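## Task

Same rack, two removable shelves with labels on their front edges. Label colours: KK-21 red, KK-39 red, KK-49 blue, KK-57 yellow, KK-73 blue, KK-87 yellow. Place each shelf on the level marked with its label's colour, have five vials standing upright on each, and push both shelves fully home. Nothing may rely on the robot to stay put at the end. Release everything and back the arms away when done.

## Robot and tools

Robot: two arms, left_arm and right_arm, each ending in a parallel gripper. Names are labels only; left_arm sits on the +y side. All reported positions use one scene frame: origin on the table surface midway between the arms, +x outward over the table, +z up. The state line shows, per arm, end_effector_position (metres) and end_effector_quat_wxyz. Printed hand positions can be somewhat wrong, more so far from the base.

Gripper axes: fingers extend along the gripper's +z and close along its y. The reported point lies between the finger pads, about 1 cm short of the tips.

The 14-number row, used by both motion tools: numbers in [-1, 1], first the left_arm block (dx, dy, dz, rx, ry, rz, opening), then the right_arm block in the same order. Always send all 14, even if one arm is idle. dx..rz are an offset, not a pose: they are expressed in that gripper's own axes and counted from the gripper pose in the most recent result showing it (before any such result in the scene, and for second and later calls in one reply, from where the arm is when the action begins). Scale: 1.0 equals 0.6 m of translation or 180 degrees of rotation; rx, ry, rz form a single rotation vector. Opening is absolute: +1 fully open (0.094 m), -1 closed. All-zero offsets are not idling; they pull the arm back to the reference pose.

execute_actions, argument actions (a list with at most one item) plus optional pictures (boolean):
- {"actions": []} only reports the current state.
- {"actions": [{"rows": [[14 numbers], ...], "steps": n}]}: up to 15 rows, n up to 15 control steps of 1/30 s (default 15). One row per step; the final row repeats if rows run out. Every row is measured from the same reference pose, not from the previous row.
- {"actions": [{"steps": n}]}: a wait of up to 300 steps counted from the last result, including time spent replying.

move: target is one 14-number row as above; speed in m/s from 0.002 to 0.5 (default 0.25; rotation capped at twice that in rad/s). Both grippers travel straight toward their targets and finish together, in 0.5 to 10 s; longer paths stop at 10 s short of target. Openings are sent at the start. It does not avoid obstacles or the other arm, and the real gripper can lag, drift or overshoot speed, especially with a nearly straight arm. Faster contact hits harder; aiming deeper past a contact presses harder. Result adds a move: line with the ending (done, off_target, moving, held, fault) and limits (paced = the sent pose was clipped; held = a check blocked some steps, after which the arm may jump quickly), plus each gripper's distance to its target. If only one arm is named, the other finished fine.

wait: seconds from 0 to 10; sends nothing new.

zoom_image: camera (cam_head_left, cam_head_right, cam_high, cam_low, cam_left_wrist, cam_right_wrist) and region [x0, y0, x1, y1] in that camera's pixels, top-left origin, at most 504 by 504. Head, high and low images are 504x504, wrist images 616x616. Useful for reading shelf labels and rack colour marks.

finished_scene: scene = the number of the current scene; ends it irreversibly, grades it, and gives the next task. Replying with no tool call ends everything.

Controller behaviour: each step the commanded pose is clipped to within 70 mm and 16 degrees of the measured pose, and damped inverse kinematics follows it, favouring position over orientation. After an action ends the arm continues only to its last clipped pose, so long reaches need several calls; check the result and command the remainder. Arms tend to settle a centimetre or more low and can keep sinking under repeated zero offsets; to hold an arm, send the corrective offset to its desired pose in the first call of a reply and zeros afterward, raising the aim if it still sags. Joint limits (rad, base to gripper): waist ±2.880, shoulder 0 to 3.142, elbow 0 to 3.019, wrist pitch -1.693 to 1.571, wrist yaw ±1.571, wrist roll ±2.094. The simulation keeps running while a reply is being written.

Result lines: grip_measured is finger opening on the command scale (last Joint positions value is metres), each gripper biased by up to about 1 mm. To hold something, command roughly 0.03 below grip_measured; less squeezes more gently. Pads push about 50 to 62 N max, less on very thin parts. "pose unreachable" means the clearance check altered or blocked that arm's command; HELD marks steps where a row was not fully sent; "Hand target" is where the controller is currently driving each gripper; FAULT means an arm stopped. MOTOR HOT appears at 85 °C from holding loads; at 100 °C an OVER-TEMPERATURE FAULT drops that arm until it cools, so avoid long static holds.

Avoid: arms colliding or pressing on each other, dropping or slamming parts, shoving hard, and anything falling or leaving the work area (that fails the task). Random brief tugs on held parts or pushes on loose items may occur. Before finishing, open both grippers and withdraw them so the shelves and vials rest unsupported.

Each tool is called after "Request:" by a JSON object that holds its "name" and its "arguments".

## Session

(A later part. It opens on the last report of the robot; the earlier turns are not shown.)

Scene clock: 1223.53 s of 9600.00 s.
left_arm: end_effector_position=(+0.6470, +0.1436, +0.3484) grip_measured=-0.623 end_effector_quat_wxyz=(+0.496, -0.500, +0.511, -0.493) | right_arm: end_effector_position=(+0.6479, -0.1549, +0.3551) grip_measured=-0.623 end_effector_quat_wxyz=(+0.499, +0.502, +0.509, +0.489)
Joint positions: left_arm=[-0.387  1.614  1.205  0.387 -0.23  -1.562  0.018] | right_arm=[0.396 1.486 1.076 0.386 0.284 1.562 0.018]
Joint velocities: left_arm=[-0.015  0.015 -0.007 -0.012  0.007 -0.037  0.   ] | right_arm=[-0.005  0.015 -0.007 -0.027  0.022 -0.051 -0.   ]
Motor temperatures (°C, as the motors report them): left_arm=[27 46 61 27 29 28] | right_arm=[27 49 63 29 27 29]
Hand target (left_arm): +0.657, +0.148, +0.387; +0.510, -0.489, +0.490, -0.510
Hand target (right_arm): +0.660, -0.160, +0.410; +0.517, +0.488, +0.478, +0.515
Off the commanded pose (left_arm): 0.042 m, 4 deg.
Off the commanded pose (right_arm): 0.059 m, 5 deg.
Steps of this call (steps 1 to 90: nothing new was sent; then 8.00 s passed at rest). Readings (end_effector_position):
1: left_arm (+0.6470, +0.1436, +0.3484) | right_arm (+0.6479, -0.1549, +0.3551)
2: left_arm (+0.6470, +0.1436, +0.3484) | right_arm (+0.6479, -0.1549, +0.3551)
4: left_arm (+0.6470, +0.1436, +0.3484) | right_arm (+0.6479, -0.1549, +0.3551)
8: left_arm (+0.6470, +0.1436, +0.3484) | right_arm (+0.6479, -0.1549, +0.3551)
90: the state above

Request:
{"name": "execute_actions", "arguments": {"actions": [{"rows": [[-0.0045,-0.0705,0.022,0.0226,-0.002,-0.0053,-0.662,-0.00365,0.09392,0.0305,-0.031,-0.002,0.009,-0.662],[-0.00472,-0.07433,0.02183,0.0257,-0.002,-0.006,-0.662,-0.00392,0.09483,0.02967,-0.0333,-0.002,0.0097,-0.662],[-0.00493,-0.078,0.02183,0.0287,-0.0021,-0.0067,-0.662,-0.0042,0.096,0.02883,-0.0358,-0.002,0.0104,-0.662],[-0.00515,-0.08167,0.02167,0.0316,-0.0021,-0.0074,-0.662,-0.00438,0.097,0.02817,-0.0382,-0.002,0.0112,-0.662],[-0.00538,-0.0855,0.02167,0.0347,-0.0022,-0.0081,-0.662,-0.00465,0.098,0.02725,-0.0406,-0.002,0.0118,-0.662],[-0.0056,-0.08917,0.0215,0.0376,-0.0022,-0.0088,-0.662,-0.00492,0.099,0.02642,-0.0429,-0.002,0.0125,-0.662],[-0.00577,-0.08917,0.0215,0.0376,-0.0023,-0.0088,-0.662,-0.00492,0.099,0.02642,-0.0429,-0.002,0.0125,-0.662],[-0.00592,-0.08783,0.02175,0.0361,-0.0023,-0.0085,-0.662,-0.00462,0.1015,0.02775,-0.0422,-0.002,0.0123,-0.662],[-0.00607,-0.08633,0.022,0.0347,-0.0024,-0.0081,-0.662,-0.00425,0.104,0.02917,-0.0416,-0.0019,0.0121,-0.662],[-0.00622,-0.085,0.02233,0.0332,-0.0024,-0.0078,-0.662,-0.00387,0.10658,0.0305,-0.041,-0.0018,0.012,-0.662],[-0.00635,-0.0835,0.0225,0.0316,-0.0025,-0.0074,-0.662,-0.00357,0.10917,0.03183,-0.0402,-0.0017,0.0117,-0.662],[-0.00645,-0.0835,0.02333,0.0316,-0.0026,-0.0074,-0.662,-0.0033,0.10833,0.03375,-0.04,-0.0016,0.0117,-0.662],[-0.00653,-0.0835,0.02417,0.0316,-0.0027,-0.0074,-0.662,-0.00303,0.1075,0.03567,-0.0399,-0.0015,0.0116,-0.662],[-0.00663,-0.08358,0.025,0.0316,-0.0028,-0.0074,-0.662,-0.00285,0.10675,0.03767,-0.0397,-0.0014,0.0116,-0.662],[-0.00672,-0.08358,0.02583,0.0316,-0.0029,-0.0074,-0.662,-0.00267,0.106,0.03958,-0.0396,-0.0013,0.0116,-0.662]], "steps": 15}], "pictures": false}}

Request:
{"name": "execute_actions", "arguments": {"actions": [{"steps": 12}]}}

Request:
{"name": "zoom_image", "arguments": {"camera": "cam_right_wrist", "region": [260, 174, 300, 194]}}

Request:
{"name": "zoom_image", "arguments": {"camera": "cam_left_wrist", "region": [310, 174, 350, 194]}}

Scene clock: 1255.90 s of 9600.00 s.
left_arm: end_effector_position=(+0.6476, +0.1446, +0.3498) grip_measured=-0.623 end_effector_quat_wxyz=(+0.498, -0.499, +0.508, -0.495) | right_arm: end_effector_position=(+0.6499, -0.1539, +0.3558) grip_measured=-0.623 end_effector_quat_wxyz=(+0.500, +0.499, +0.506, +0.495)
Joint positions: left_arm=[-0.386  1.615  1.205  0.397 -0.23  -1.562  0.018] | right_arm=[0.395 1.494 1.077 0.406 0.28  1.562 0.018]
Joint velocities: left_arm=[ 0.005 -0.015 -0.002 -0.017 -0.007  0.007  0.   ] | right_arm=[-0.015  0.024  0.027 -0.007 -0.051  0.022  0.001]
Motor temperatures (°C, as the motors report them): left_arm=[27 45 66 27 29 28] | right_arm=[27 48 68 29 27 29]
Hand target (left_arm): +0.659, +0.148, +0.398; +0.517, -0.483, +0.478, -0.521
Hand target (right_arm): +0.665, -0.158, +0.417; +0.522, +0.481, +0.467, +0.527
Off the commanded pose (left_arm): 0.051 m, 5 deg.
Off the commanded pose (right_arm): 0.067 m, 7 deg.
Steps of this call (steps 1 to 90: nothing new was sent; then 28.87 s passed at rest; steps 91 to 105: all 15 steps of this action). Readings (end_effector_position):
91: left_arm (+0.6470, +0.1436, +0.3484) | right_arm (+0.6480, -0.1548, +0.3549)
92: left_arm (+0.6470, +0.1436, +0.3484) | right_arm (+0.6481, -0.1548, +0.3546)
94: left_arm (+0.6471, +0.1436, +0.3481) | right_arm (+0.6483, -0.1548, +0.3544)
98: left_arm (+0.6473, +0.1441, +0.3504) | right_arm (+0.6492, -0.1543, +0.3563)
105: the state above

Scene clock: 1256.30 s of 9600.00 s.
left_arm: end_effector_position=(+0.6491, +0.1451, +0.3481) grip_measured=-0.623 end_effector_quat_wxyz=(+0.498, -0.499, +0.508, -0.494) | right_arm: end_effector_position=(+0.6521, -0.1530, +0.3542) grip_measured=-0.623 end_effector_quat_wxyz=(+0.499, +0.499, +0.507, +0.495)
Joint positions: left_arm=[-0.385  1.62   1.207  0.397 -0.231 -1.562  0.018] | right_arm=[0.395 1.501 1.082 0.406 0.277 1.562 0.018]
Joint velocities: left_arm=[-0.005 -0.005  0.002  0.007 -0.022 -0.007  0.   ] | right_arm=[ 0.015 -0.005 -0.002  0.002  0.007  0.007  0.001]
Motor temperatures (°C, as the motors report them): left_arm=[27 45 66 27 29 28] | right_arm=[27 48 68 29 27 29]
Hand target (left_arm): +0.659, +0.148, +0.398; +0.517, -0.483, +0.478, -0.521
Hand target (right_arm): +0.665, -0.158, +0.417; +0.522, +0.481, +0.467, +0.527
Off the commanded pose (left_arm): 0.052 m, 5 deg.
Off the commanded pose (right_arm): 0.067 m, 7 deg.
Steps of this call (steps 1 to 12: nothing new was sent). Readings (end_effector_position):
1: left_arm (+0.6478, +0.1446, +0.3496) | right_arm (+0.6504, -0.1535, +0.3558)
2: left_arm (+0.6481, +0.1448, +0.3495) | right_arm (+0.6510, -0.1536, +0.3555)
4: left_arm (+0.6487, +0.1452, +0.3491) | right_arm (+0.6517, -0.1532, +0.3549)
8: left_arm (+0.6491, +0.1451, +0.3481) | right_arm (+0.6521, -0.1530, +0.3542)
12: the state above
camera_calibration (this result's frames):
cam_left_wrist: T_world_to_cam=[[0.00676283, -0.0134648, 0.999886, -0.348917], [-0.58832, -0.808599, -0.00690974, 0.509489], [0.8086, -0.588206, -0.0133901, -0.310166], [0, 0, 0, 1]] pos_world=[0.552902, 0.224832, 0.348245]
cam_right_wrist: T_world_to_cam=[[-0.0116058, -0.0093105, -0.999889, 0.360922], [-0.590339, 0.807155, -0.000663713, 0.51398], [0.807072, 0.590266, -0.0148641, -0.308079], [0, 0, 0, 1]] pos_world=[0.556254, -0.229653, 0.356644]

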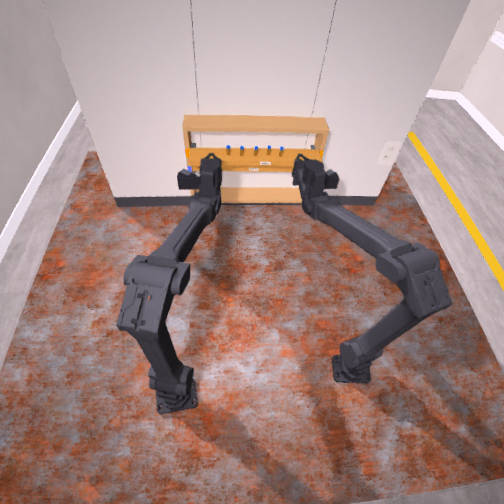

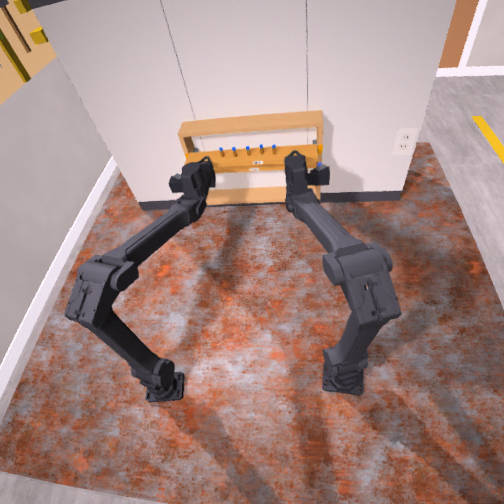

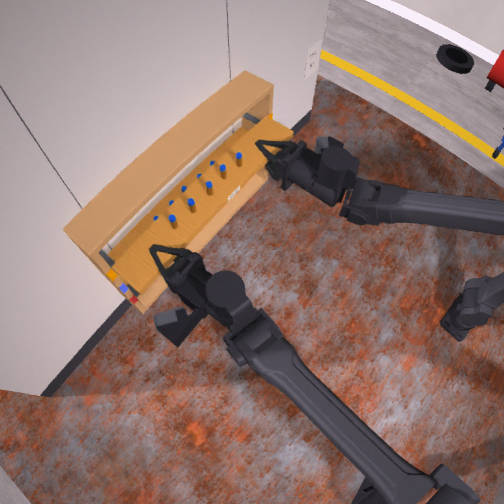

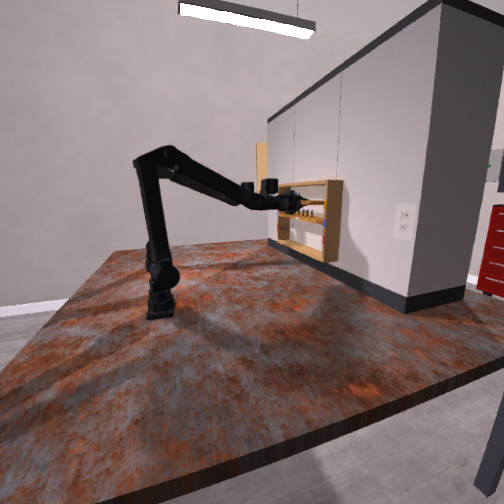

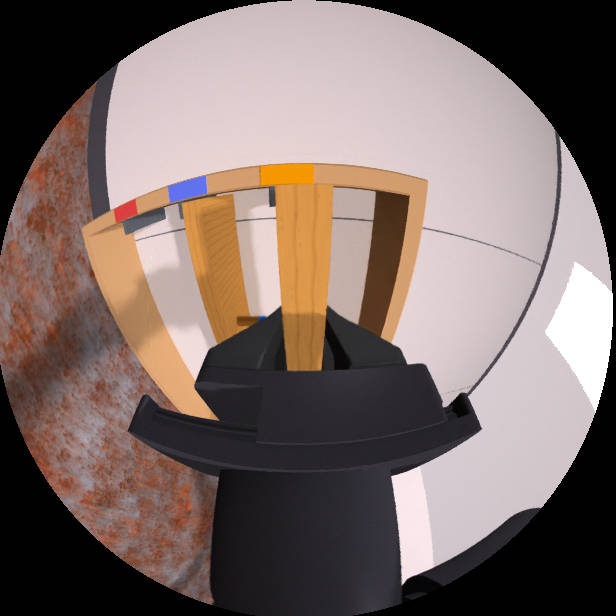

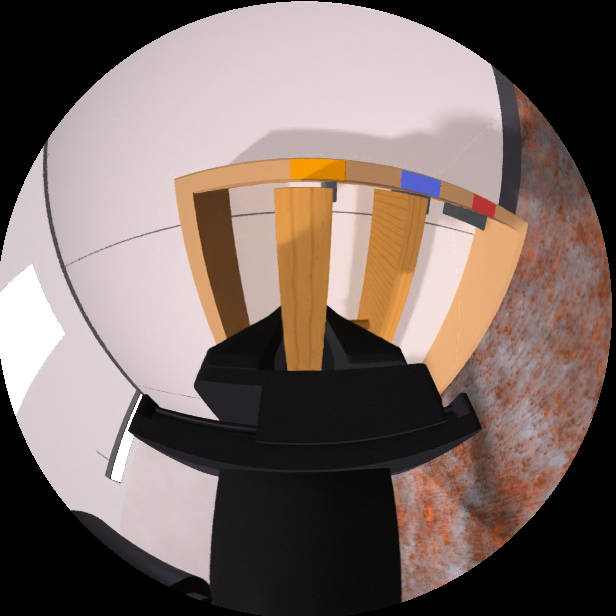

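Region (260, 174, 300, 194) of cam_right_wrist's 616x616 image, scaled by 12.600, with more detail than that image has.

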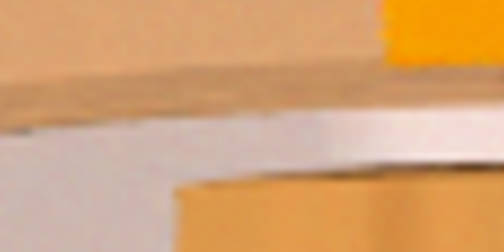

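Region (310, 174, 350, 194) of cam_left_wrist's 616x616 image, scaled by 12.600, with more detail than that image has.

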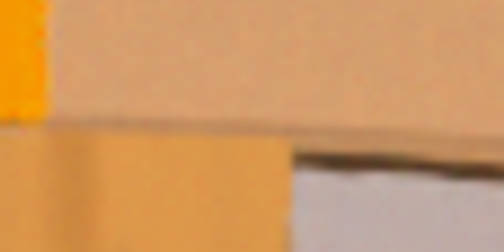

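Request:
{"name": "execute_actions", "arguments": {"actions": [{"rows": [[-0.0035,-0.08467,0.02367,0.0301,-0.0019,-0.007,-0.662,-0.00583,0.106,0.03455,-0.0355,-0.0035,0.0101,-0.662],[-0.00308,-0.0855,0.025,0.0304,-0.0019,-0.0071,-0.662,-0.00608,0.10567,0.0359,-0.0346,-0.0035,0.0098,-0.662],[-0.00258,-0.08617,0.02667,0.0308,-0.0019,-0.0072,-0.662,-0.00613,0.10583,0.0377,-0.0343,-0.0035,0.0097,-0.662],[-0.00245,-0.08667,0.02883,0.0312,-0.0019,-0.0073,-0.662,-0.00618,0.10617,0.0399,-0.0344,-0.0035,0.0098,-0.662],[-0.00247,-0.08683,0.03117,0.0314,-0.0019,-0.0073,-0.662,-0.00625,0.1065,0.0424,-0.0346,-0.0035,0.0098,-0.662],[-0.0025,-0.08692,0.03367,0.0317,-0.0019,-0.0074,-0.662,-0.00632,0.10683,0.04505,-0.0348,-0.0035,0.0098,-0.662],[-0.00255,-0.087,0.03633,0.0319,-0.0019,-0.0074,-0.662,-0.00638,0.10717,0.0477,-0.0349,-0.0035,0.0099,-0.662],[-0.0026,-0.08717,0.03883,0.0322,-0.0019,-0.0075,-0.662,-0.00645,0.1075,0.0503,-0.0351,-0.0035,0.0099,-0.662],[-0.00265,-0.08725,0.04133,0.0325,-0.0019,-0.0075,-0.662,-0.00652,0.10775,0.0529,-0.0352,-0.0035,0.0099,-0.662],[-0.0027,-0.08733,0.044,0.0327,-0.0019,-0.0076,-0.662,-0.00658,0.108,0.0554,-0.0354,-0.0035,0.0099,-0.662],[-0.00275,-0.0875,0.0465,0.033,-0.0019,-0.0076,-0.662,-0.00665,0.10817,0.0579,-0.0355,-0.0035,0.0099,-0.662],[-0.0028,-0.08758,0.049,0.0333,-0.0019,-0.0077,-0.662,-0.00672,0.10833,0.0604,-0.0357,-0.0035,0.01,-0.662],[-0.00285,-0.08767,0.05167,0.0336,-0.0019,-0.0077,-0.662,-0.00678,0.1085,0.0629,-0.0358,-0.0035,0.01,-0.662],[-0.0029,-0.08783,0.0537,0.0338,-0.0019,-0.0077,-0.662,-0.00685,0.10867,0.0649,-0.036,-0.0035,0.01,-0.662],[-0.00295,-0.08792,0.0552,0.034,-0.0019,-0.0078,-0.662,-0.0069,0.10883,0.0664,-0.0361,-0.0035,0.01,-0.662]], "steps": 15}], "pictures": false}}

Request:
{"name": "execute_actions", "arguments": {"actions": [{"steps": 12}]}}

Request:
{"name": "zoom_image", "arguments": {"camera": "cam_right_wrist", "region": [260, 160, 360, 210]}}

Request:
{"name": "zoom_image", "arguments": {"camera": "cam_left_wrist", "region": [250, 160, 350, 210]}}

Scene clock: 1278.60 s of 9600.00 s.
left_arm: end_effector_position=(+0.6659, +0.1448, +0.3516) grip_measured=-0.623 end_effector_quat_wxyz=(+0.501, -0.498, +0.504, -0.497) | right_arm: end_effector_position=(+0.6693, -0.1533, +0.3579) grip_measured=-0.623 end_effector_quat_wxyz=(+0.501, +0.498, +0.504, +0.497)
Joint positions: left_arm=[-0.379  1.659  1.259  0.397 -0.228 -1.561  0.018] | right_arm=[0.385 1.54  1.13  0.406 0.268 1.562 0.018]
Joint velocities: left_arm=[ 0.024  0.083  0.095 -0.007  0.022 -0.037  0.   ] | right_arm=[-0.015  0.103  0.105 -0.002  0.022 -0.037 -0.001]
Motor temperatures (°C, as the motors report them): left_arm=[27 45 68 27 29 28] | right_arm=[27 48 71 29 27 29]
Hand target (left_arm): +0.678, +0.148, +0.400; +0.520, -0.480, +0.473, -0.524
Hand target (right_arm): +0.684, -0.159, +0.418; +0.522, +0.481, +0.467, +0.527
Off the commanded pose (left_arm): 0.052 m, 6 deg.
Off the commanded pose (right_arm): 0.066 m, 6 deg.
Steps of this call (steps 1 to 90: nothing new was sent; then 18.80 s passed at rest; steps 91 to 105: all 15 steps of this action). Readings (end_effector_position):
91: left_arm (+0.6491, +0.1451, +0.3481) | right_arm (+0.6521, -0.1530, +0.3542)
92: left_arm (+0.6492, +0.1451, +0.3481) | right_arm (+0.6521, -0.1530, +0.3542)
94: left_arm (+0.6499, +0.1449, +0.3484) | right_arm (+0.6527, -0.1531, +0.3546)
98: left_arm (+0.6544, +0.1446, +0.3507) | right_arm (+0.6575, -0.1536, +0.3569)
105: the state above

Scene clock: 1279.00 s of 9600.00 s.
left_arm: end_effector_position=(+0.6691, +0.1450, +0.3484) grip_measured=-0.623 end_effector_quat_wxyz=(+0.501, -0.499, +0.505, -0.496) | right_arm: end_effector_position=(+0.6726, -0.1530, +0.3548) grip_measured=-0.623 end_effector_quat_wxyz=(+0.500, +0.498, +0.505, +0.496)
Joint positions: left_arm=[-0.377  1.669  1.265  0.397 -0.227 -1.561  0.018] | right_arm=[0.384 1.55  1.136 0.406 0.267 1.562 0.018]
Joint velocities: left_arm=[-0.005 -0.015  0.002  0.002 -0.007 -0.022  0.   ] | right_arm=[-0.005 -0.005  0.002  0.002 -0.066  0.037  0.   ]
Motor temperatures (°C, as the motors report them): left_arm=[27 45 68 27 29 28] | right_arm=[27 48 71 29 27 29]
Hand target (left_arm): +0.678, +0.148, +0.400; +0.520, -0.480, +0.474, -0.525
Hand target (right_arm): +0.684, -0.159, +0.418; +0.522, +0.481, +0.467, +0.527
Off the commanded pose (left_arm): 0.054 m, 6 deg.
Off the commanded pose (right_arm): 0.067 m, 6 deg.
Steps of this call (steps 1 to 12: nothing new was sent). Readings (end_effector_position):
1: left_arm (+0.6672, +0.1449, +0.3511) | right_arm (+0.6705, -0.1532, +0.3575)
2: left_arm (+0.6681, +0.1449, +0.3506) | right_arm (+0.6715, -0.1531, +0.3569)
4: left_arm (+0.6688, +0.1450, +0.3492) | right_arm (+0.6724, -0.1531, +0.3556)
8: left_arm (+0.6691, +0.1450, +0.3484) | right_arm (+0.6726, -0.1530, +0.3548)
12: the state above
camera_calibration (this result's frames):
cam_left_wrist: T_world_to_cam=[[-0.0013519, -0.0122446, 0.999924, -0.344068], [-0.585475, -0.810619, -0.010718, 0.520901], [0.810689, -0.585445, -0.00607302, -0.330756], [0, 0, 0, 1]] pos_world=[0.57265, 0.2244, 0.347617]
cam_right_wrist: T_world_to_cam=[[-0.00649996, -0.00774933, -0.999949, 0.358604], [-0.590023, 0.807383, -0.00242168, 0.526512], [0.807361, 0.589977, -0.00982024, -0.326648], [0, 0, 0, 1]] pos_world=[0.576708, -0.229603, 0.356653]

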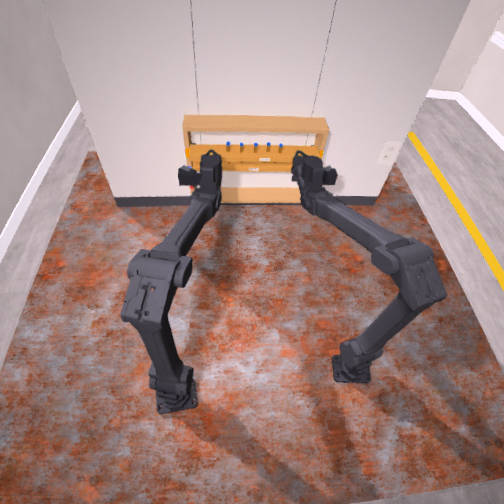

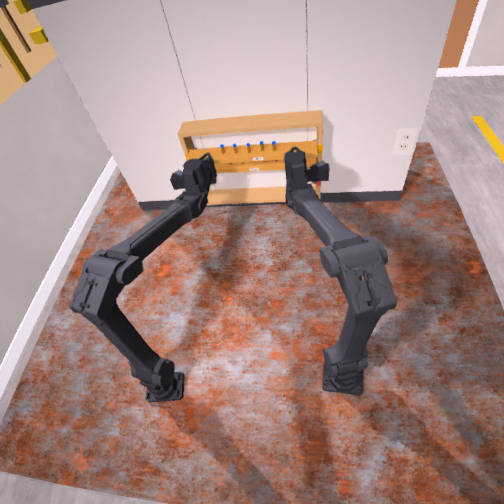

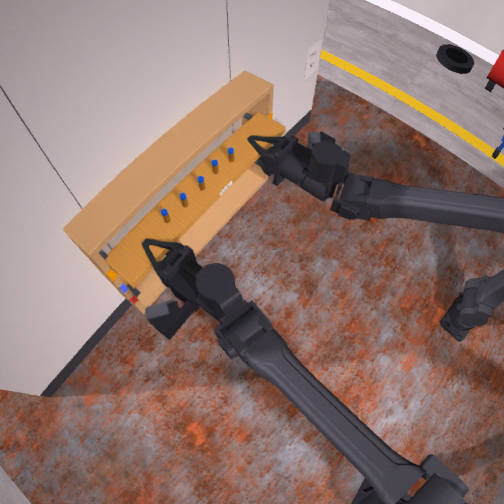

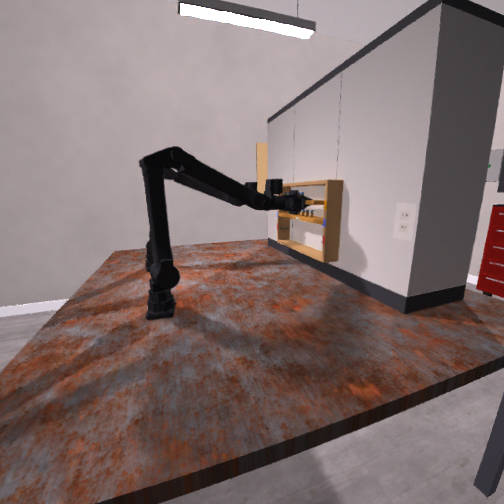

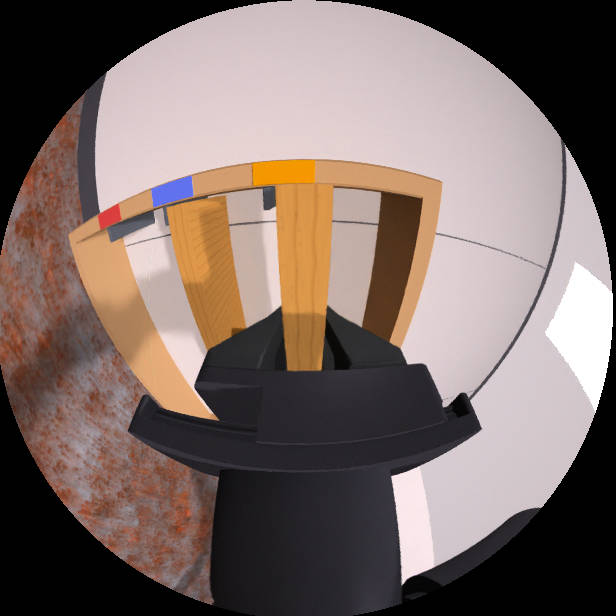

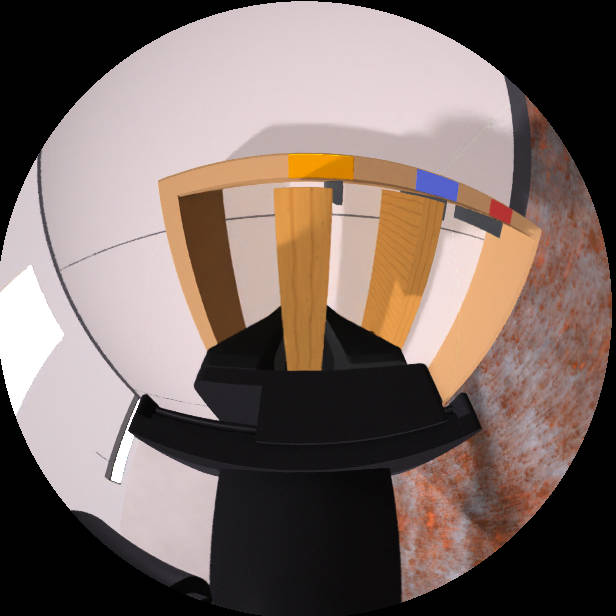

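Region (260, 160, 360, 210) of cam_right_wrist's 616x616 image, scaled by 5.040, with more detail than that image has.

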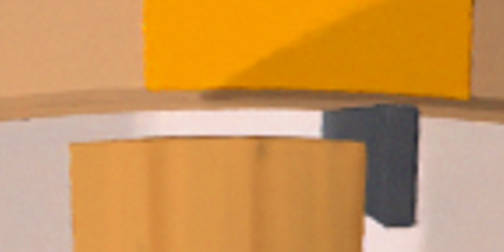

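Region (250, 160, 350, 210) of cam_left_wrist's 616x616 image, scaled by 5.040, with more detail than that image has.

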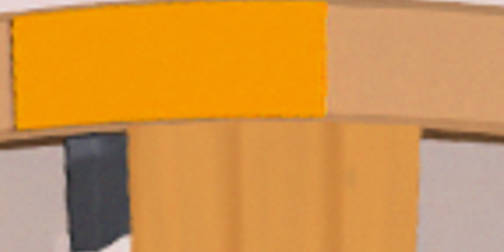

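Request:
{"name": "execute_actions", "arguments": {"actions": [{"rows": [[-0.002,-0.08667,0.02357,0.0313,-0.0006,-0.0072,-0.662,-0.00733,0.10733,0.03375,-0.0347,-0.0035,0.0095,-0.662],[-0.00133,-0.08675,0.02507,0.0315,-0.0006,-0.0072,-0.662,-0.008,0.1075,0.03525,-0.0348,-0.0035,0.0095,-0.662],[-0.00067,-0.08683,0.0274,0.0317,-0.0006,-0.0073,-0.662,-0.00867,0.10765,0.0375,-0.035,-0.0035,0.0095,-0.662],[-0.00017,-0.08695,0.03007,0.032,-0.0006,-0.0073,-0.662,-0.00917,0.1078,0.04025,-0.0352,-0.0035,0.0096,-0.662],[0.00017,-0.08706,0.0329,0.0323,-0.0006,-0.0074,-0.662,-0.0095,0.10795,0.04308,-0.0354,-0.0035,0.0096,-0.662],[0.00017,-0.08717,0.0359,0.0325,-0.0006,-0.0074,-0.662,-0.00958,0.1081,0.04592,-0.0356,-0.0035,0.0096,-0.662],[0.00017,-0.08728,0.03873,0.0328,-0.0006,-0.0075,-0.662,-0.00965,0.10825,0.04875,-0.0358,-0.0035,0.0096,-0.662],[0.00013,-0.08739,0.04157,0.0331,-0.0006,-0.0075,-0.662,-0.00973,0.1084,0.05158,-0.036,-0.0035,0.0097,-0.662],[0.00008,-0.0875,0.04448,0.0334,-0.0006,-0.0076,-0.662,-0.0098,0.10855,0.05442,-0.0362,-0.0035,0.0097,-0.662],[0.00003,-0.08761,0.0474,0.0337,-0.0006,-0.0076,-0.662,-0.00988,0.1087,0.05725,-0.0364,-0.0035,0.0097,-0.662],[0,-0.08772,0.05023,0.034,-0.0006,-0.0076,-0.662,-0.00995,0.10885,0.06008,-0.0366,-0.0035,0.0097,-0.662],[-0.00005,-0.08783,0.05307,0.0342,-0.0006,-0.0077,-0.662,-0.01003,0.109,0.06292,-0.0368,-0.0035,0.0098,-0.662],[-0.00008,-0.08794,0.05607,0.0345,-0.0006,-0.0077,-0.662,-0.0101,0.10917,0.06583,-0.037,-0.0035,0.0098,-0.662],[-0.00013,-0.08806,0.0589,0.0348,-0.0006,-0.0078,-0.662,-0.01018,0.10933,0.06875,-0.0372,-0.0035,0.0098,-0.662],[-0.00017,-0.08817,0.06173,0.0351,-0.0006,-0.0078,-0.662,-0.01025,0.1095,0.07158,-0.0374,-0.0035,0.0098,-0.662]], "steps": 15}], "pictures": false}}

Request:
{"name": "execute_actions", "arguments": {"actions": [{"rows": [[-0.0026,-0.08233,0.03267,0.0311,-0.0008,-0.0068,-0.662,-0.0072,0.103,0.0425,-0.0343,-0.0033,0.0089,-0.662],[-0.00261,-0.0824,0.03567,0.0314,-0.0008,-0.0068,-0.662,-0.00728,0.10309,0.04533,-0.0345,-0.0033,0.0089,-0.662],[-0.00263,-0.08247,0.0385,0.0317,-0.0008,-0.0069,-0.662,-0.00736,0.10318,0.04817,-0.0348,-0.0033,0.0089,-0.662],[-0.00264,-0.08254,0.04133,0.032,-0.0008,-0.0069,-0.662,-0.00744,0.10327,0.051,-0.035,-0.0033,0.009,-0.662],[-0.00266,-0.08261,0.04425,0.0323,-0.0008,-0.007,-0.662,-0.00752,0.10336,0.05383,-0.0353,-0.0033,0.009,-0.662],[-0.00267,-0.08268,0.04717,0.0326,-0.0008,-0.007,-0.662,-0.0076,0.10345,0.05667,-0.0355,-0.0033,0.009,-0.662],[-0.00269,-0.08275,0.05,0.0329,-0.0008,-0.007,-0.662,-0.00768,0.10354,0.0595,-0.0357,-0.0033,0.009,-0.662],[-0.0027,-0.08282,0.05283,0.0332,-0.0008,-0.0071,-0.662,-0.00776,0.10363,0.06233,-0.036,-0.0033,0.0091,-0.662],[-0.00272,-0.08289,0.05583,0.0335,-0.0008,-0.0071,-0.662,-0.00784,0.10372,0.06533,-0.0362,-0.0033,0.0091,-0.662],[-0.00273,-0.08296,0.05867,0.0338,-0.0008,-0.0072,-0.662,-0.00792,0.10381,0.06817,-0.0365,-0.0033,0.0091,-0.662],[-0.00275,-0.08303,0.0615,0.034,-0.0008,-0.0072,-0.662,-0.008,0.1039,0.071,-0.0367,-0.0033,0.0091,-0.662],[-0.00276,-0.0831,0.06442,0.0343,-0.0008,-0.0072,-0.662,-0.00808,0.10399,0.07383,-0.0369,-0.0033,0.0092,-0.662],[-0.00278,-0.08317,0.06683,0.0346,-0.0008,-0.0073,-0.662,-0.00815,0.10406,0.07617,-0.0371,-0.0033,0.0092,-0.662],[-0.00279,-0.08322,0.06867,0.0348,-0.0008,-0.0073,-0.662,-0.00821,0.10412,0.07808,-0.0373,-0.0033,0.0092,-0.662],[-0.0028,-0.08325,0.07,0.0349,-0.0008,-0.0073,-0.662,-0.00825,0.10417,0.07933,-0.0374,-0.0033,0.0092,-0.662]], "steps": 15}], "pictures": false}}

Request:
{"name": "execute_actions", "arguments": {"actions": [{"steps": 12}]}}

Scene clock: 1309.33 s of 9600.00 s.
left_arm: end_effector_position=(+0.6883, +0.1424, +0.3517) grip_measured=-0.623 end_effector_quat_wxyz=(+0.504, -0.495, +0.502, -0.500) | right_arm: end_effector_position=(+0.6913, -0.1553, +0.3583) grip_measured=-0.623 end_effector_quat_wxyz=(+0.503, +0.497, +0.502, +0.499)
Joint positions: left_arm=[-0.373  1.716  1.326  0.397 -0.221 -1.559  0.018] | right_arm=[0.37  1.592 1.189 0.406 0.254 1.561 0.018]
Joint velocities: left_arm=[ 0.005  0.142  0.134 -0.007  0.022 -0.037 -0.   ] | right_arm=[-0.054  0.132  0.125 -0.002  0.051 -0.066  0.   ]
Motor temperatures (°C, as the motors report them): left_arm=[27 45 70 27 29 28] | right_arm=[27 48 74 29 27 29]
Hand target (left_arm): +0.701, +0.146, +0.400; +0.523, -0.477, +0.471, -0.528
Hand target (right_arm): +0.707, -0.161, +0.420; +0.524, +0.479, +0.465, +0.529
Off the commanded pose (left_arm): 0.053 m, 6 deg.
Off the commanded pose (right_arm): 0.067 m, 6 deg.
Steps of this call (steps 1 to 90: nothing new was sent; then 26.83 s passed at rest; steps 91 to 105: all 15 steps of this action). Readings (end_effector_position):
91: left_arm (+0.6691, +0.1450, +0.3484) | right_arm (+0.6726, -0.1530, +0.3548)
92: left_arm (+0.6691, +0.1450, +0.3486) | right_arm (+0.6726, -0.1530, +0.3548)
94: left_arm (+0.6699, +0.1448, +0.3488) | right_arm (+0.6731, -0.1531, +0.3552)
98: left_arm (+0.6750, +0.1434, +0.3509) | right_arm (+0.6783, -0.1545, +0.3575)
105: the state above

Scene clock: 1309.83 s of 9600.00 s.
left_arm: end_effector_position=(+0.7130, +0.1415, +0.3499) grip_measured=-0.623 end_effector_quat_wxyz=(+0.506, -0.492, +0.499, -0.503) | right_arm: end_effector_position=(+0.7157, -0.1560, +0.3566) grip_measured=-0.623 end_effector_quat_wxyz=(+0.504, +0.495, +0.500, +0.500)
Joint positions: left_arm=[-0.365  1.779  1.4    0.397 -0.212 -1.557  0.018] | right_arm=[0.358 1.653 1.255 0.406 0.243 1.559 0.018]
Joint velocities: left_arm=[ 0.015  0.093  0.134 -0.007 -0.037  0.022 -0.001] | right_arm=[-0.015  0.093  0.125  0.007 -0.007  0.066 -0.001]
Motor temperatures (°C, as the motors report them): left_arm=[27 45 70 27 29 28] | right_arm=[27 48 74 29 27 29]
Hand target (left_arm): +0.724, +0.146, +0.401; +0.526, -0.473, +0.467, -0.531
Hand target (right_arm): +0.729, -0.163, +0.420; +0.527, +0.476, +0.462, +0.531
Off the commanded pose (left_arm): 0.055 m, 6 deg.
Off the commanded pose (right_arm): 0.068 m, 7 deg.
Steps of this call (steps 1 to 15: all 15 steps of this action). Readings (end_effector_position):
1: left_arm (+0.6901, +0.1425, +0.3511) | right_arm (+0.6931, -0.1552, +0.3579)
2: left_arm (+0.6917, +0.1426, +0.3508) | right_arm (+0.6946, -0.1549, +0.3574)
4: left_arm (+0.6948, +0.1425, +0.3498) | right_arm (+0.6977, -0.1550, +0.3562)
8: left_arm (+0.7013, +0.1418, +0.3484) | right_arm (+0.7040, -0.1556, +0.3551)
15: the state above

Scene clock: 1310.23 s of 9600.00 s.
left_arm: end_effector_position=(+0.7158, +0.1416, +0.3493) grip_measured=-0.623 end_effector_quat_wxyz=(+0.506, -0.492, +0.499, -0.503) | right_arm: end_effector_position=(+0.7185, -0.1556, +0.3563) grip_measured=-0.623 end_effector_quat_wxyz=(+0.504, +0.495, +0.500, +0.500)
Joint positions: left_arm=[-0.364  1.786  1.408  0.397 -0.211 -1.557  0.018] | right_arm=[0.357 1.66  1.264 0.406 0.242 1.559 0.018]
Joint velocities: left_arm=[ 0.005 -0.005  0.002  0.012 -0.037  0.007 -0.001] | right_arm=[-0.005 -0.005 -0.017 -0.002  0.007 -0.022 -0.001]
Motor temperatures (°C, as the motors report them): left_arm=[27 45 70 27 29 28] | right_arm=[27 48 74 29 27 29]
Hand target (left_arm): +0.724, +0.145, +0.401; +0.525, -0.473, +0.467, -0.531
Hand target (right_arm): +0.729, -0.162, +0.420; +0.527, +0.476, +0.462, +0.531
Off the commanded pose (left_arm): 0.055 m, 6 deg.
Off the commanded pose (right_arm): 0.068 m, 7 deg.
Steps of this call (steps 1 to 12: nothing new was sent). Readings (end_effector_position):
1: left_arm (+0.7143, +0.1414, +0.3501) | right_arm (+0.7169, -0.1558, +0.3568)
2: left_arm (+0.7152, +0.1415, +0.3500) | right_arm (+0.7178, -0.1558, +0.3568)
4: left_arm (+0.7157, +0.1416, +0.3496) | right_arm (+0.7185, -0.1556, +0.3563)
8: left_arm (+0.7158, +0.1416, +0.3493) | right_arm (+0.7185, -0.1556, +0.3563)
12: the state above
camera_calibration (this result's frames):
cam_left_wrist: T_world_to_cam=[[-0.0270816, -0.0103123, 0.99958, -0.326707], [-0.587172, -0.809098, -0.0242554, 0.55127], [0.809009, -0.587583, 0.0158566, -0.376741], [0, 0, 0, 1]] pos_world=[0.61963, 0.221296, 0.345915]
cam_right_wrist: T_world_to_cam=[[0.0104746, -0.0063791, -0.999925, 0.348406], [-0.588671, 0.808293, -0.0113231, 0.558025], [0.808305, 0.588746, 0.00471134, -0.368189], [0, 0, 0, 1]] pos_world=[0.622452, -0.232055, 0.356433]

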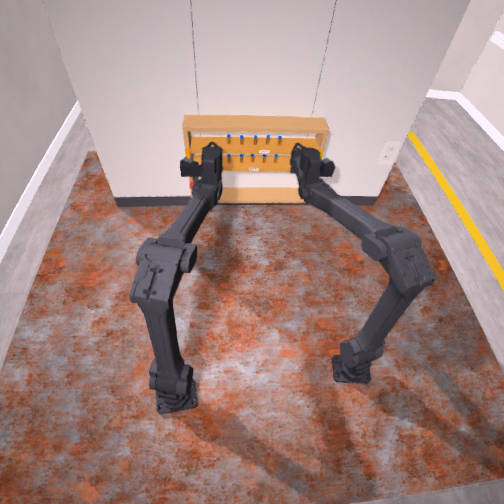

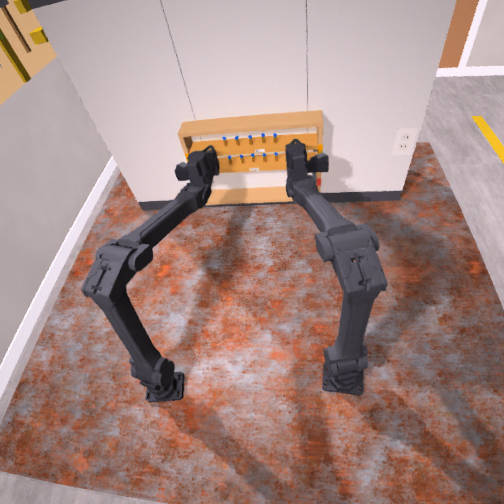

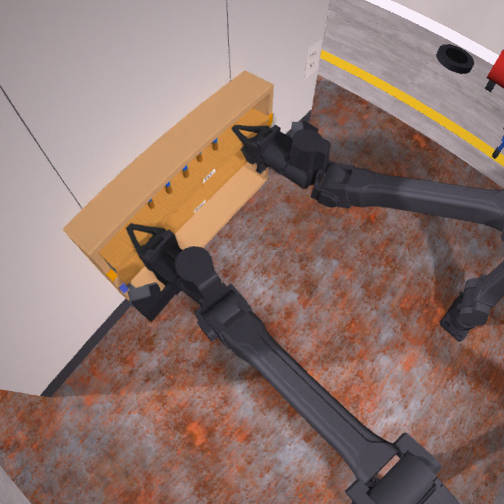

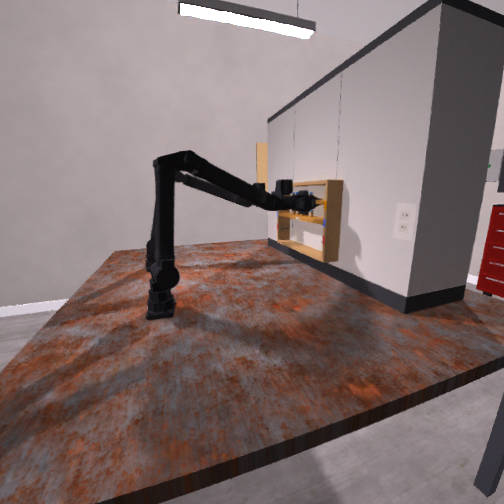

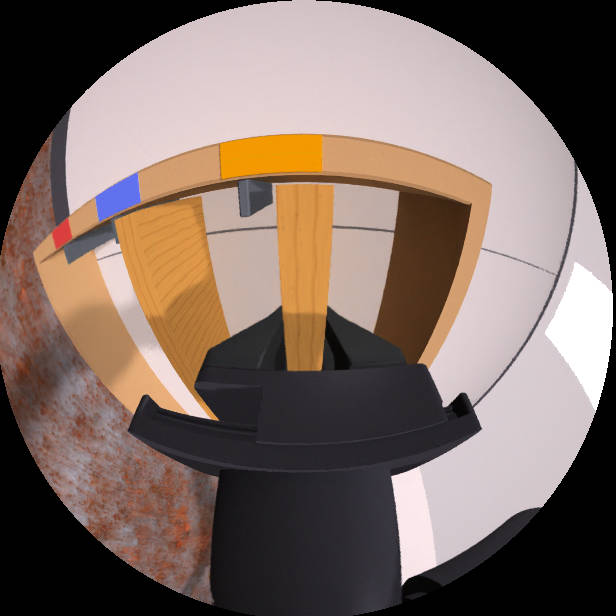

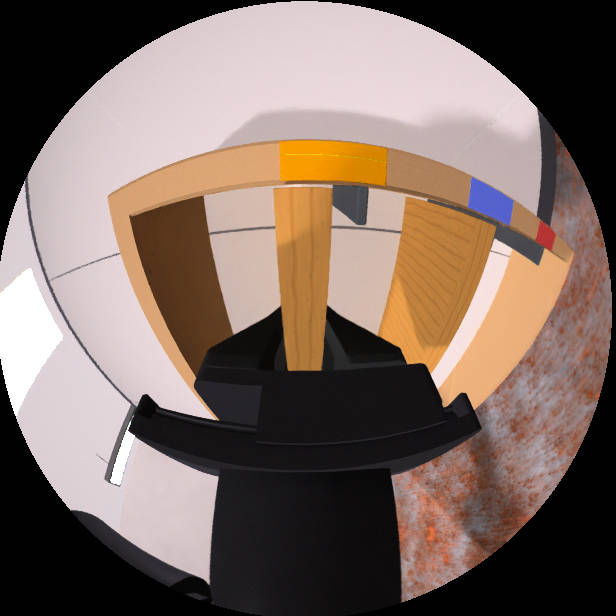

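Request:
{"name": "execute_actions", "arguments": {"actions": [{"rows": [[-0.0045,-0.08733,0.02583,0.0311,-0.0012,-0.0067,-0.662,-0.007,0.1075,0.03533,-0.0352,-0.003,0.0087,-0.662],[-0.005,-0.08717,0.02683,0.0311,-0.0013,-0.0067,-0.662,-0.00633,0.10733,0.03642,-0.0352,-0.0029,0.0087,-0.662],[-0.0055,-0.08683,0.028,0.0313,-0.0014,-0.0067,-0.662,-0.00567,0.107,0.03767,-0.0353,-0.0028,0.0087,-0.662],[-0.0059,-0.08633,0.02933,0.0313,-0.0015,-0.0067,-0.662,-0.00533,0.1065,0.03917,-0.0352,-0.0027,0.0087,-0.662],[-0.0059,-0.08567,0.03067,0.0311,-0.0015,-0.0067,-0.662,-0.00533,0.10583,0.04067,-0.0351,-0.0027,0.0087,-0.662],[-0.0059,-0.08483,0.03175,0.0309,-0.0015,-0.0066,-0.662,-0.00533,0.105,0.04192,-0.0349,-0.0027,0.0086,-0.662],[-0.0059,-0.08383,0.03275,0.0308,-0.0015,-0.0066,-0.662,-0.00533,0.104,0.043,-0.0347,-0.0027,0.0086,-0.662],[-0.0059,-0.08258,0.03358,0.0305,-0.0015,-0.0065,-0.662,-0.00533,0.10283,0.04392,-0.0344,-0.0027,0.0085,-0.662],[-0.0059,-0.08125,0.03425,0.0302,-0.0015,-0.0065,-0.662,-0.00533,0.1015,0.04467,-0.034,-0.0027,0.0084,-0.662],[-0.0059,-0.07975,0.03483,0.0299,-0.0015,-0.0064,-0.662,-0.00533,0.1,0.04542,-0.0336,-0.0027,0.0083,-0.662],[-0.0059,-0.07817,0.03533,0.0294,-0.0015,-0.0063,-0.662,-0.00533,0.0985,0.04592,-0.0332,-0.0027,0.0082,-0.662],[-0.0059,-0.07667,0.03583,0.0289,-0.0015,-0.0062,-0.662,-0.00533,0.097,0.0465,-0.0328,-0.0027,0.0081,-0.662],[-0.0059,-0.07533,0.03625,0.0286,-0.0015,-0.0061,-0.662,-0.00533,0.09567,0.047,-0.0324,-0.0027,0.008,-0.662],[-0.0059,-0.07417,0.03667,0.0283,-0.0015,-0.0061,-0.662,-0.00533,0.0945,0.0475,-0.0321,-0.0027,0.0079,-0.662],[-0.0059,-0.07317,0.03708,0.028,-0.0015,-0.006,-0.662,-0.00533,0.0935,0.04792,-0.0318,-0.0027,0.0079,-0.662]], "steps": 15}], "pictures": false}}

Request:
{"name": "execute_actions", "arguments": {"actions": [{"steps": 12}]}}

Request:
{"name": "zoom_image", "arguments": {"camera": "cam_right_wrist", "region": [270, 165, 370, 235]}}

Request:
{"name": "zoom_image", "arguments": {"camera": "cam_left_wrist", "region": [240, 165, 340, 235]}}

Scene clock: 1330.13 s of 9600.00 s.
left_arm: end_effector_position=(+0.7231, +0.1434, +0.3463) grip_measured=-0.623 end_effector_quat_wxyz=(+0.507, -0.492, +0.498, -0.502) | right_arm: end_effector_position=(+0.7266, -0.1537, +0.3532) grip_measured=-0.623 end_effector_quat_wxyz=(+0.504, +0.494, +0.502, +0.500)
Joint positions: left_arm=[-0.36   1.805  1.427  0.397 -0.21  -1.556  0.018] | right_arm=[0.357 1.683 1.285 0.406 0.239 1.558 0.018]
Joint velocities: left_arm=[-0.005  0.044 -0.002 -0.012  0.037  0.037  0.002] | right_arm=[-0.015  0.044 -0.002  0.002 -0.11  -0.022 -0.   ]
Motor temperatures (°C, as the motors report them): left_arm=[27 46 71 27 29 28] | right_arm=[27 49 75 29 27 29]
Hand target (left_arm): +0.732, +0.146, +0.393; +0.524, -0.475, +0.470, -0.528
Hand target (right_arm): +0.739, -0.161, +0.412; +0.525, +0.477, +0.466, +0.528
Off the commanded pose (left_arm): 0.049 m, 5 deg.
Off the commanded pose (right_arm): 0.063 m, 6 deg.
Steps of this call (steps 1 to 90: nothing new was sent; then 16.40 s passed at rest; steps 91 to 105: all 15 steps of this action). Readings (end_effector_position):
91: left_arm (+0.7158, +0.1416, +0.3493) | right_arm (+0.7186, -0.1556, +0.3561)
92: left_arm (+0.7158, +0.1416, +0.3495) | right_arm (+0.7186, -0.1556, +0.3563)
94: left_arm (+0.7165, +0.1418, +0.3497) | right_arm (+0.7193, -0.1554, +0.3566)
98: left_arm (+0.7193, +0.1425, +0.3509) | right_arm (+0.7224, -0.1547, +0.3579)
105: the state above

Scene clock: 1330.53 s of 9600.00 s.
left_arm: end_effector_position=(+0.7245, +0.1435, +0.3430) grip_measured=-0.623 end_effector_quat_wxyz=(+0.506, -0.493, +0.499, -0.501) | right_arm: end_effector_position=(+0.7274, -0.1538, +0.3508) grip_measured=-0.623 end_effector_quat_wxyz=(+0.504, +0.495, +0.503, +0.499)
Joint positions: left_arm=[-0.359  1.811  1.428  0.397 -0.209 -1.557  0.018] | right_arm=[0.356 1.686 1.285 0.406 0.239 1.557 0.018]
Joint velocities: left_arm=[-0.015 -0.005 -0.007  0.002  0.007 -0.007 -0.   ] | right_arm=[-0.005  0.005 -0.012  0.002  0.037 -0.037 -0.001]
Motor temperatures (°C, as the motors report them): left_arm=[27 46 71 27 29 28] | right_arm=[27 49 75 29 27 29]
Hand target (left_arm): +0.733, +0.146, +0.393; +0.524, -0.475, +0.470, -0.528
Hand target (right_arm): +0.739, -0.161, +0.412; +0.525, +0.478, +0.466, +0.528
Off the commanded pose (left_arm): 0.052 m, 5 deg.
Off the commanded pose (right_arm): 0.065 m, 6 deg.
Steps of this call (steps 1 to 12: nothing new was sent). Readings (end_effector_position):
1: left_arm (+0.7234, +0.1433, +0.3452) | right_arm (+0.7270, -0.1539, +0.3522)
2: left_arm (+0.7238, +0.1432, +0.3441) | right_arm (+0.7273, -0.1538, +0.3514)
4: left_arm (+0.7242, +0.1433, +0.3426) | right_arm (+0.7273, -0.1538, +0.3511)
8: left_arm (+0.7245, +0.1435, +0.3430) | right_arm (+0.7274, -0.1538, +0.3508)
12: the state above
camera_calibration (this result's frames):
cam_left_wrist: T_world_to_cam=[[-0.022962, -0.0113082, 0.999672, -0.323065], [-0.585105, -0.810642, -0.0226095, 0.555894], [0.810632, -0.585433, 0.0119975, -0.38273], [0, 0, 0, 1]] pos_world=[0.628091, 0.222915, 0.340119]
cam_right_wrist: T_world_to_cam=[[0.00605213, -0.00939304, -0.999938, 0.34557], [-0.589943, 0.807368, -0.0111547, 0.562479], [0.807422, 0.589973, -0.000655059, -0.373755], [0, 0, 0, 1]] pos_world=[0.631517, -0.230376, 0.351578]

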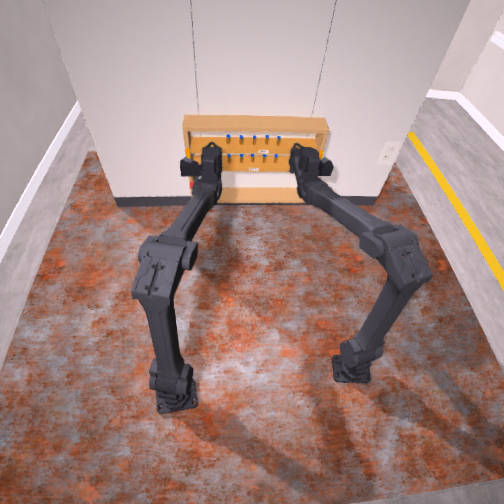

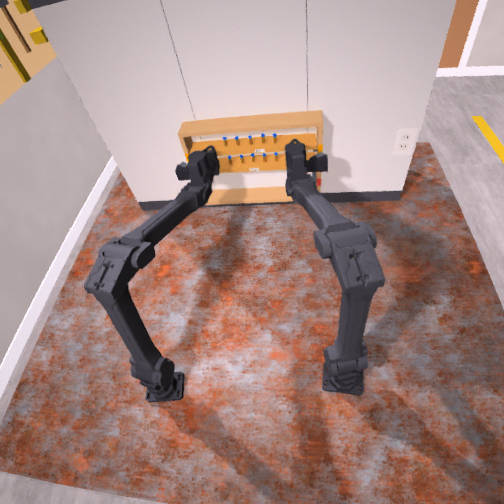

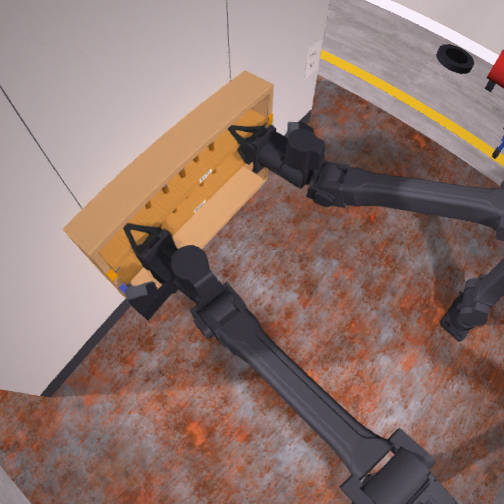

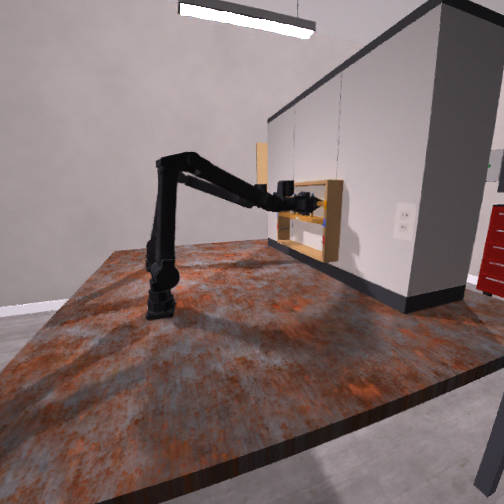

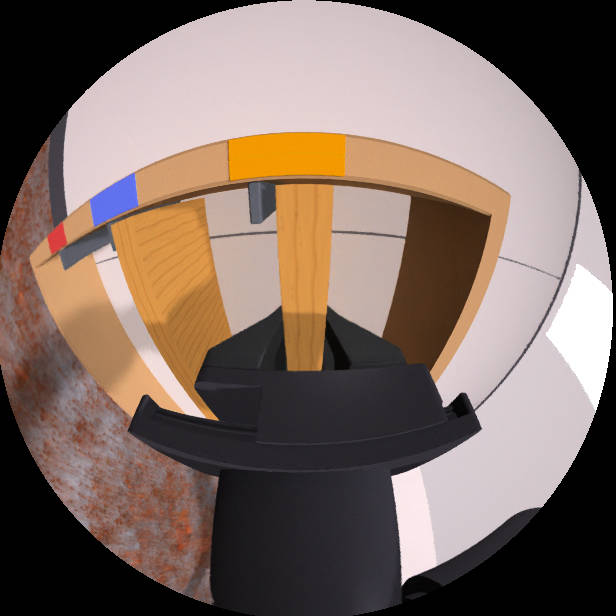

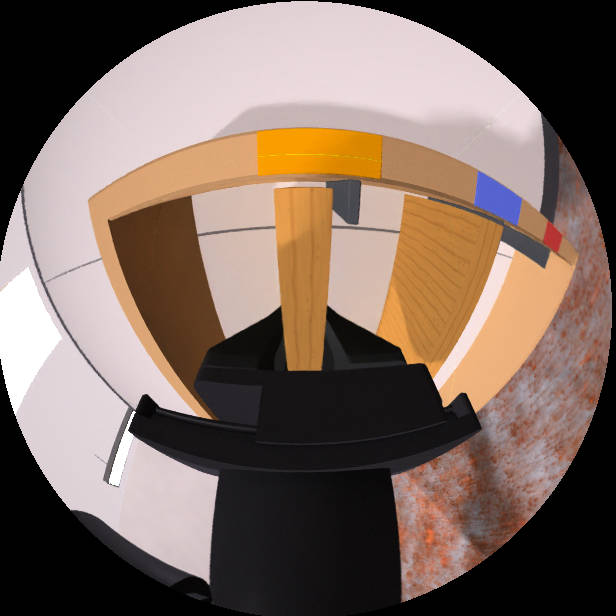

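Region (270, 165, 370, 235) of cam_right_wrist's 616x616 image, scaled by 5.040, with more detail than that image has; it fills the top 353 rows of this view, and the rest is white.

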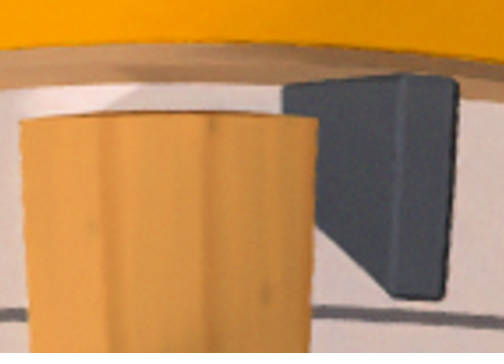

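Region (240, 165, 340, 235) of cam_left_wrist's 616x616 image, scaled by 5.040, with more detail than that image has; it fills the top 353 rows of this view, and the rest is white.

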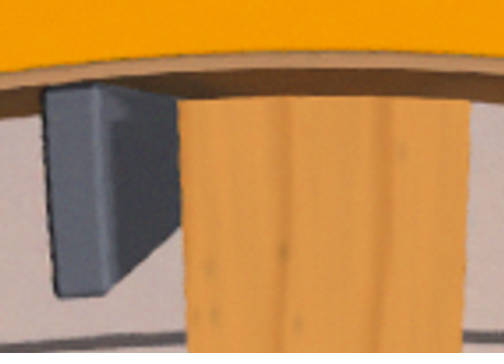

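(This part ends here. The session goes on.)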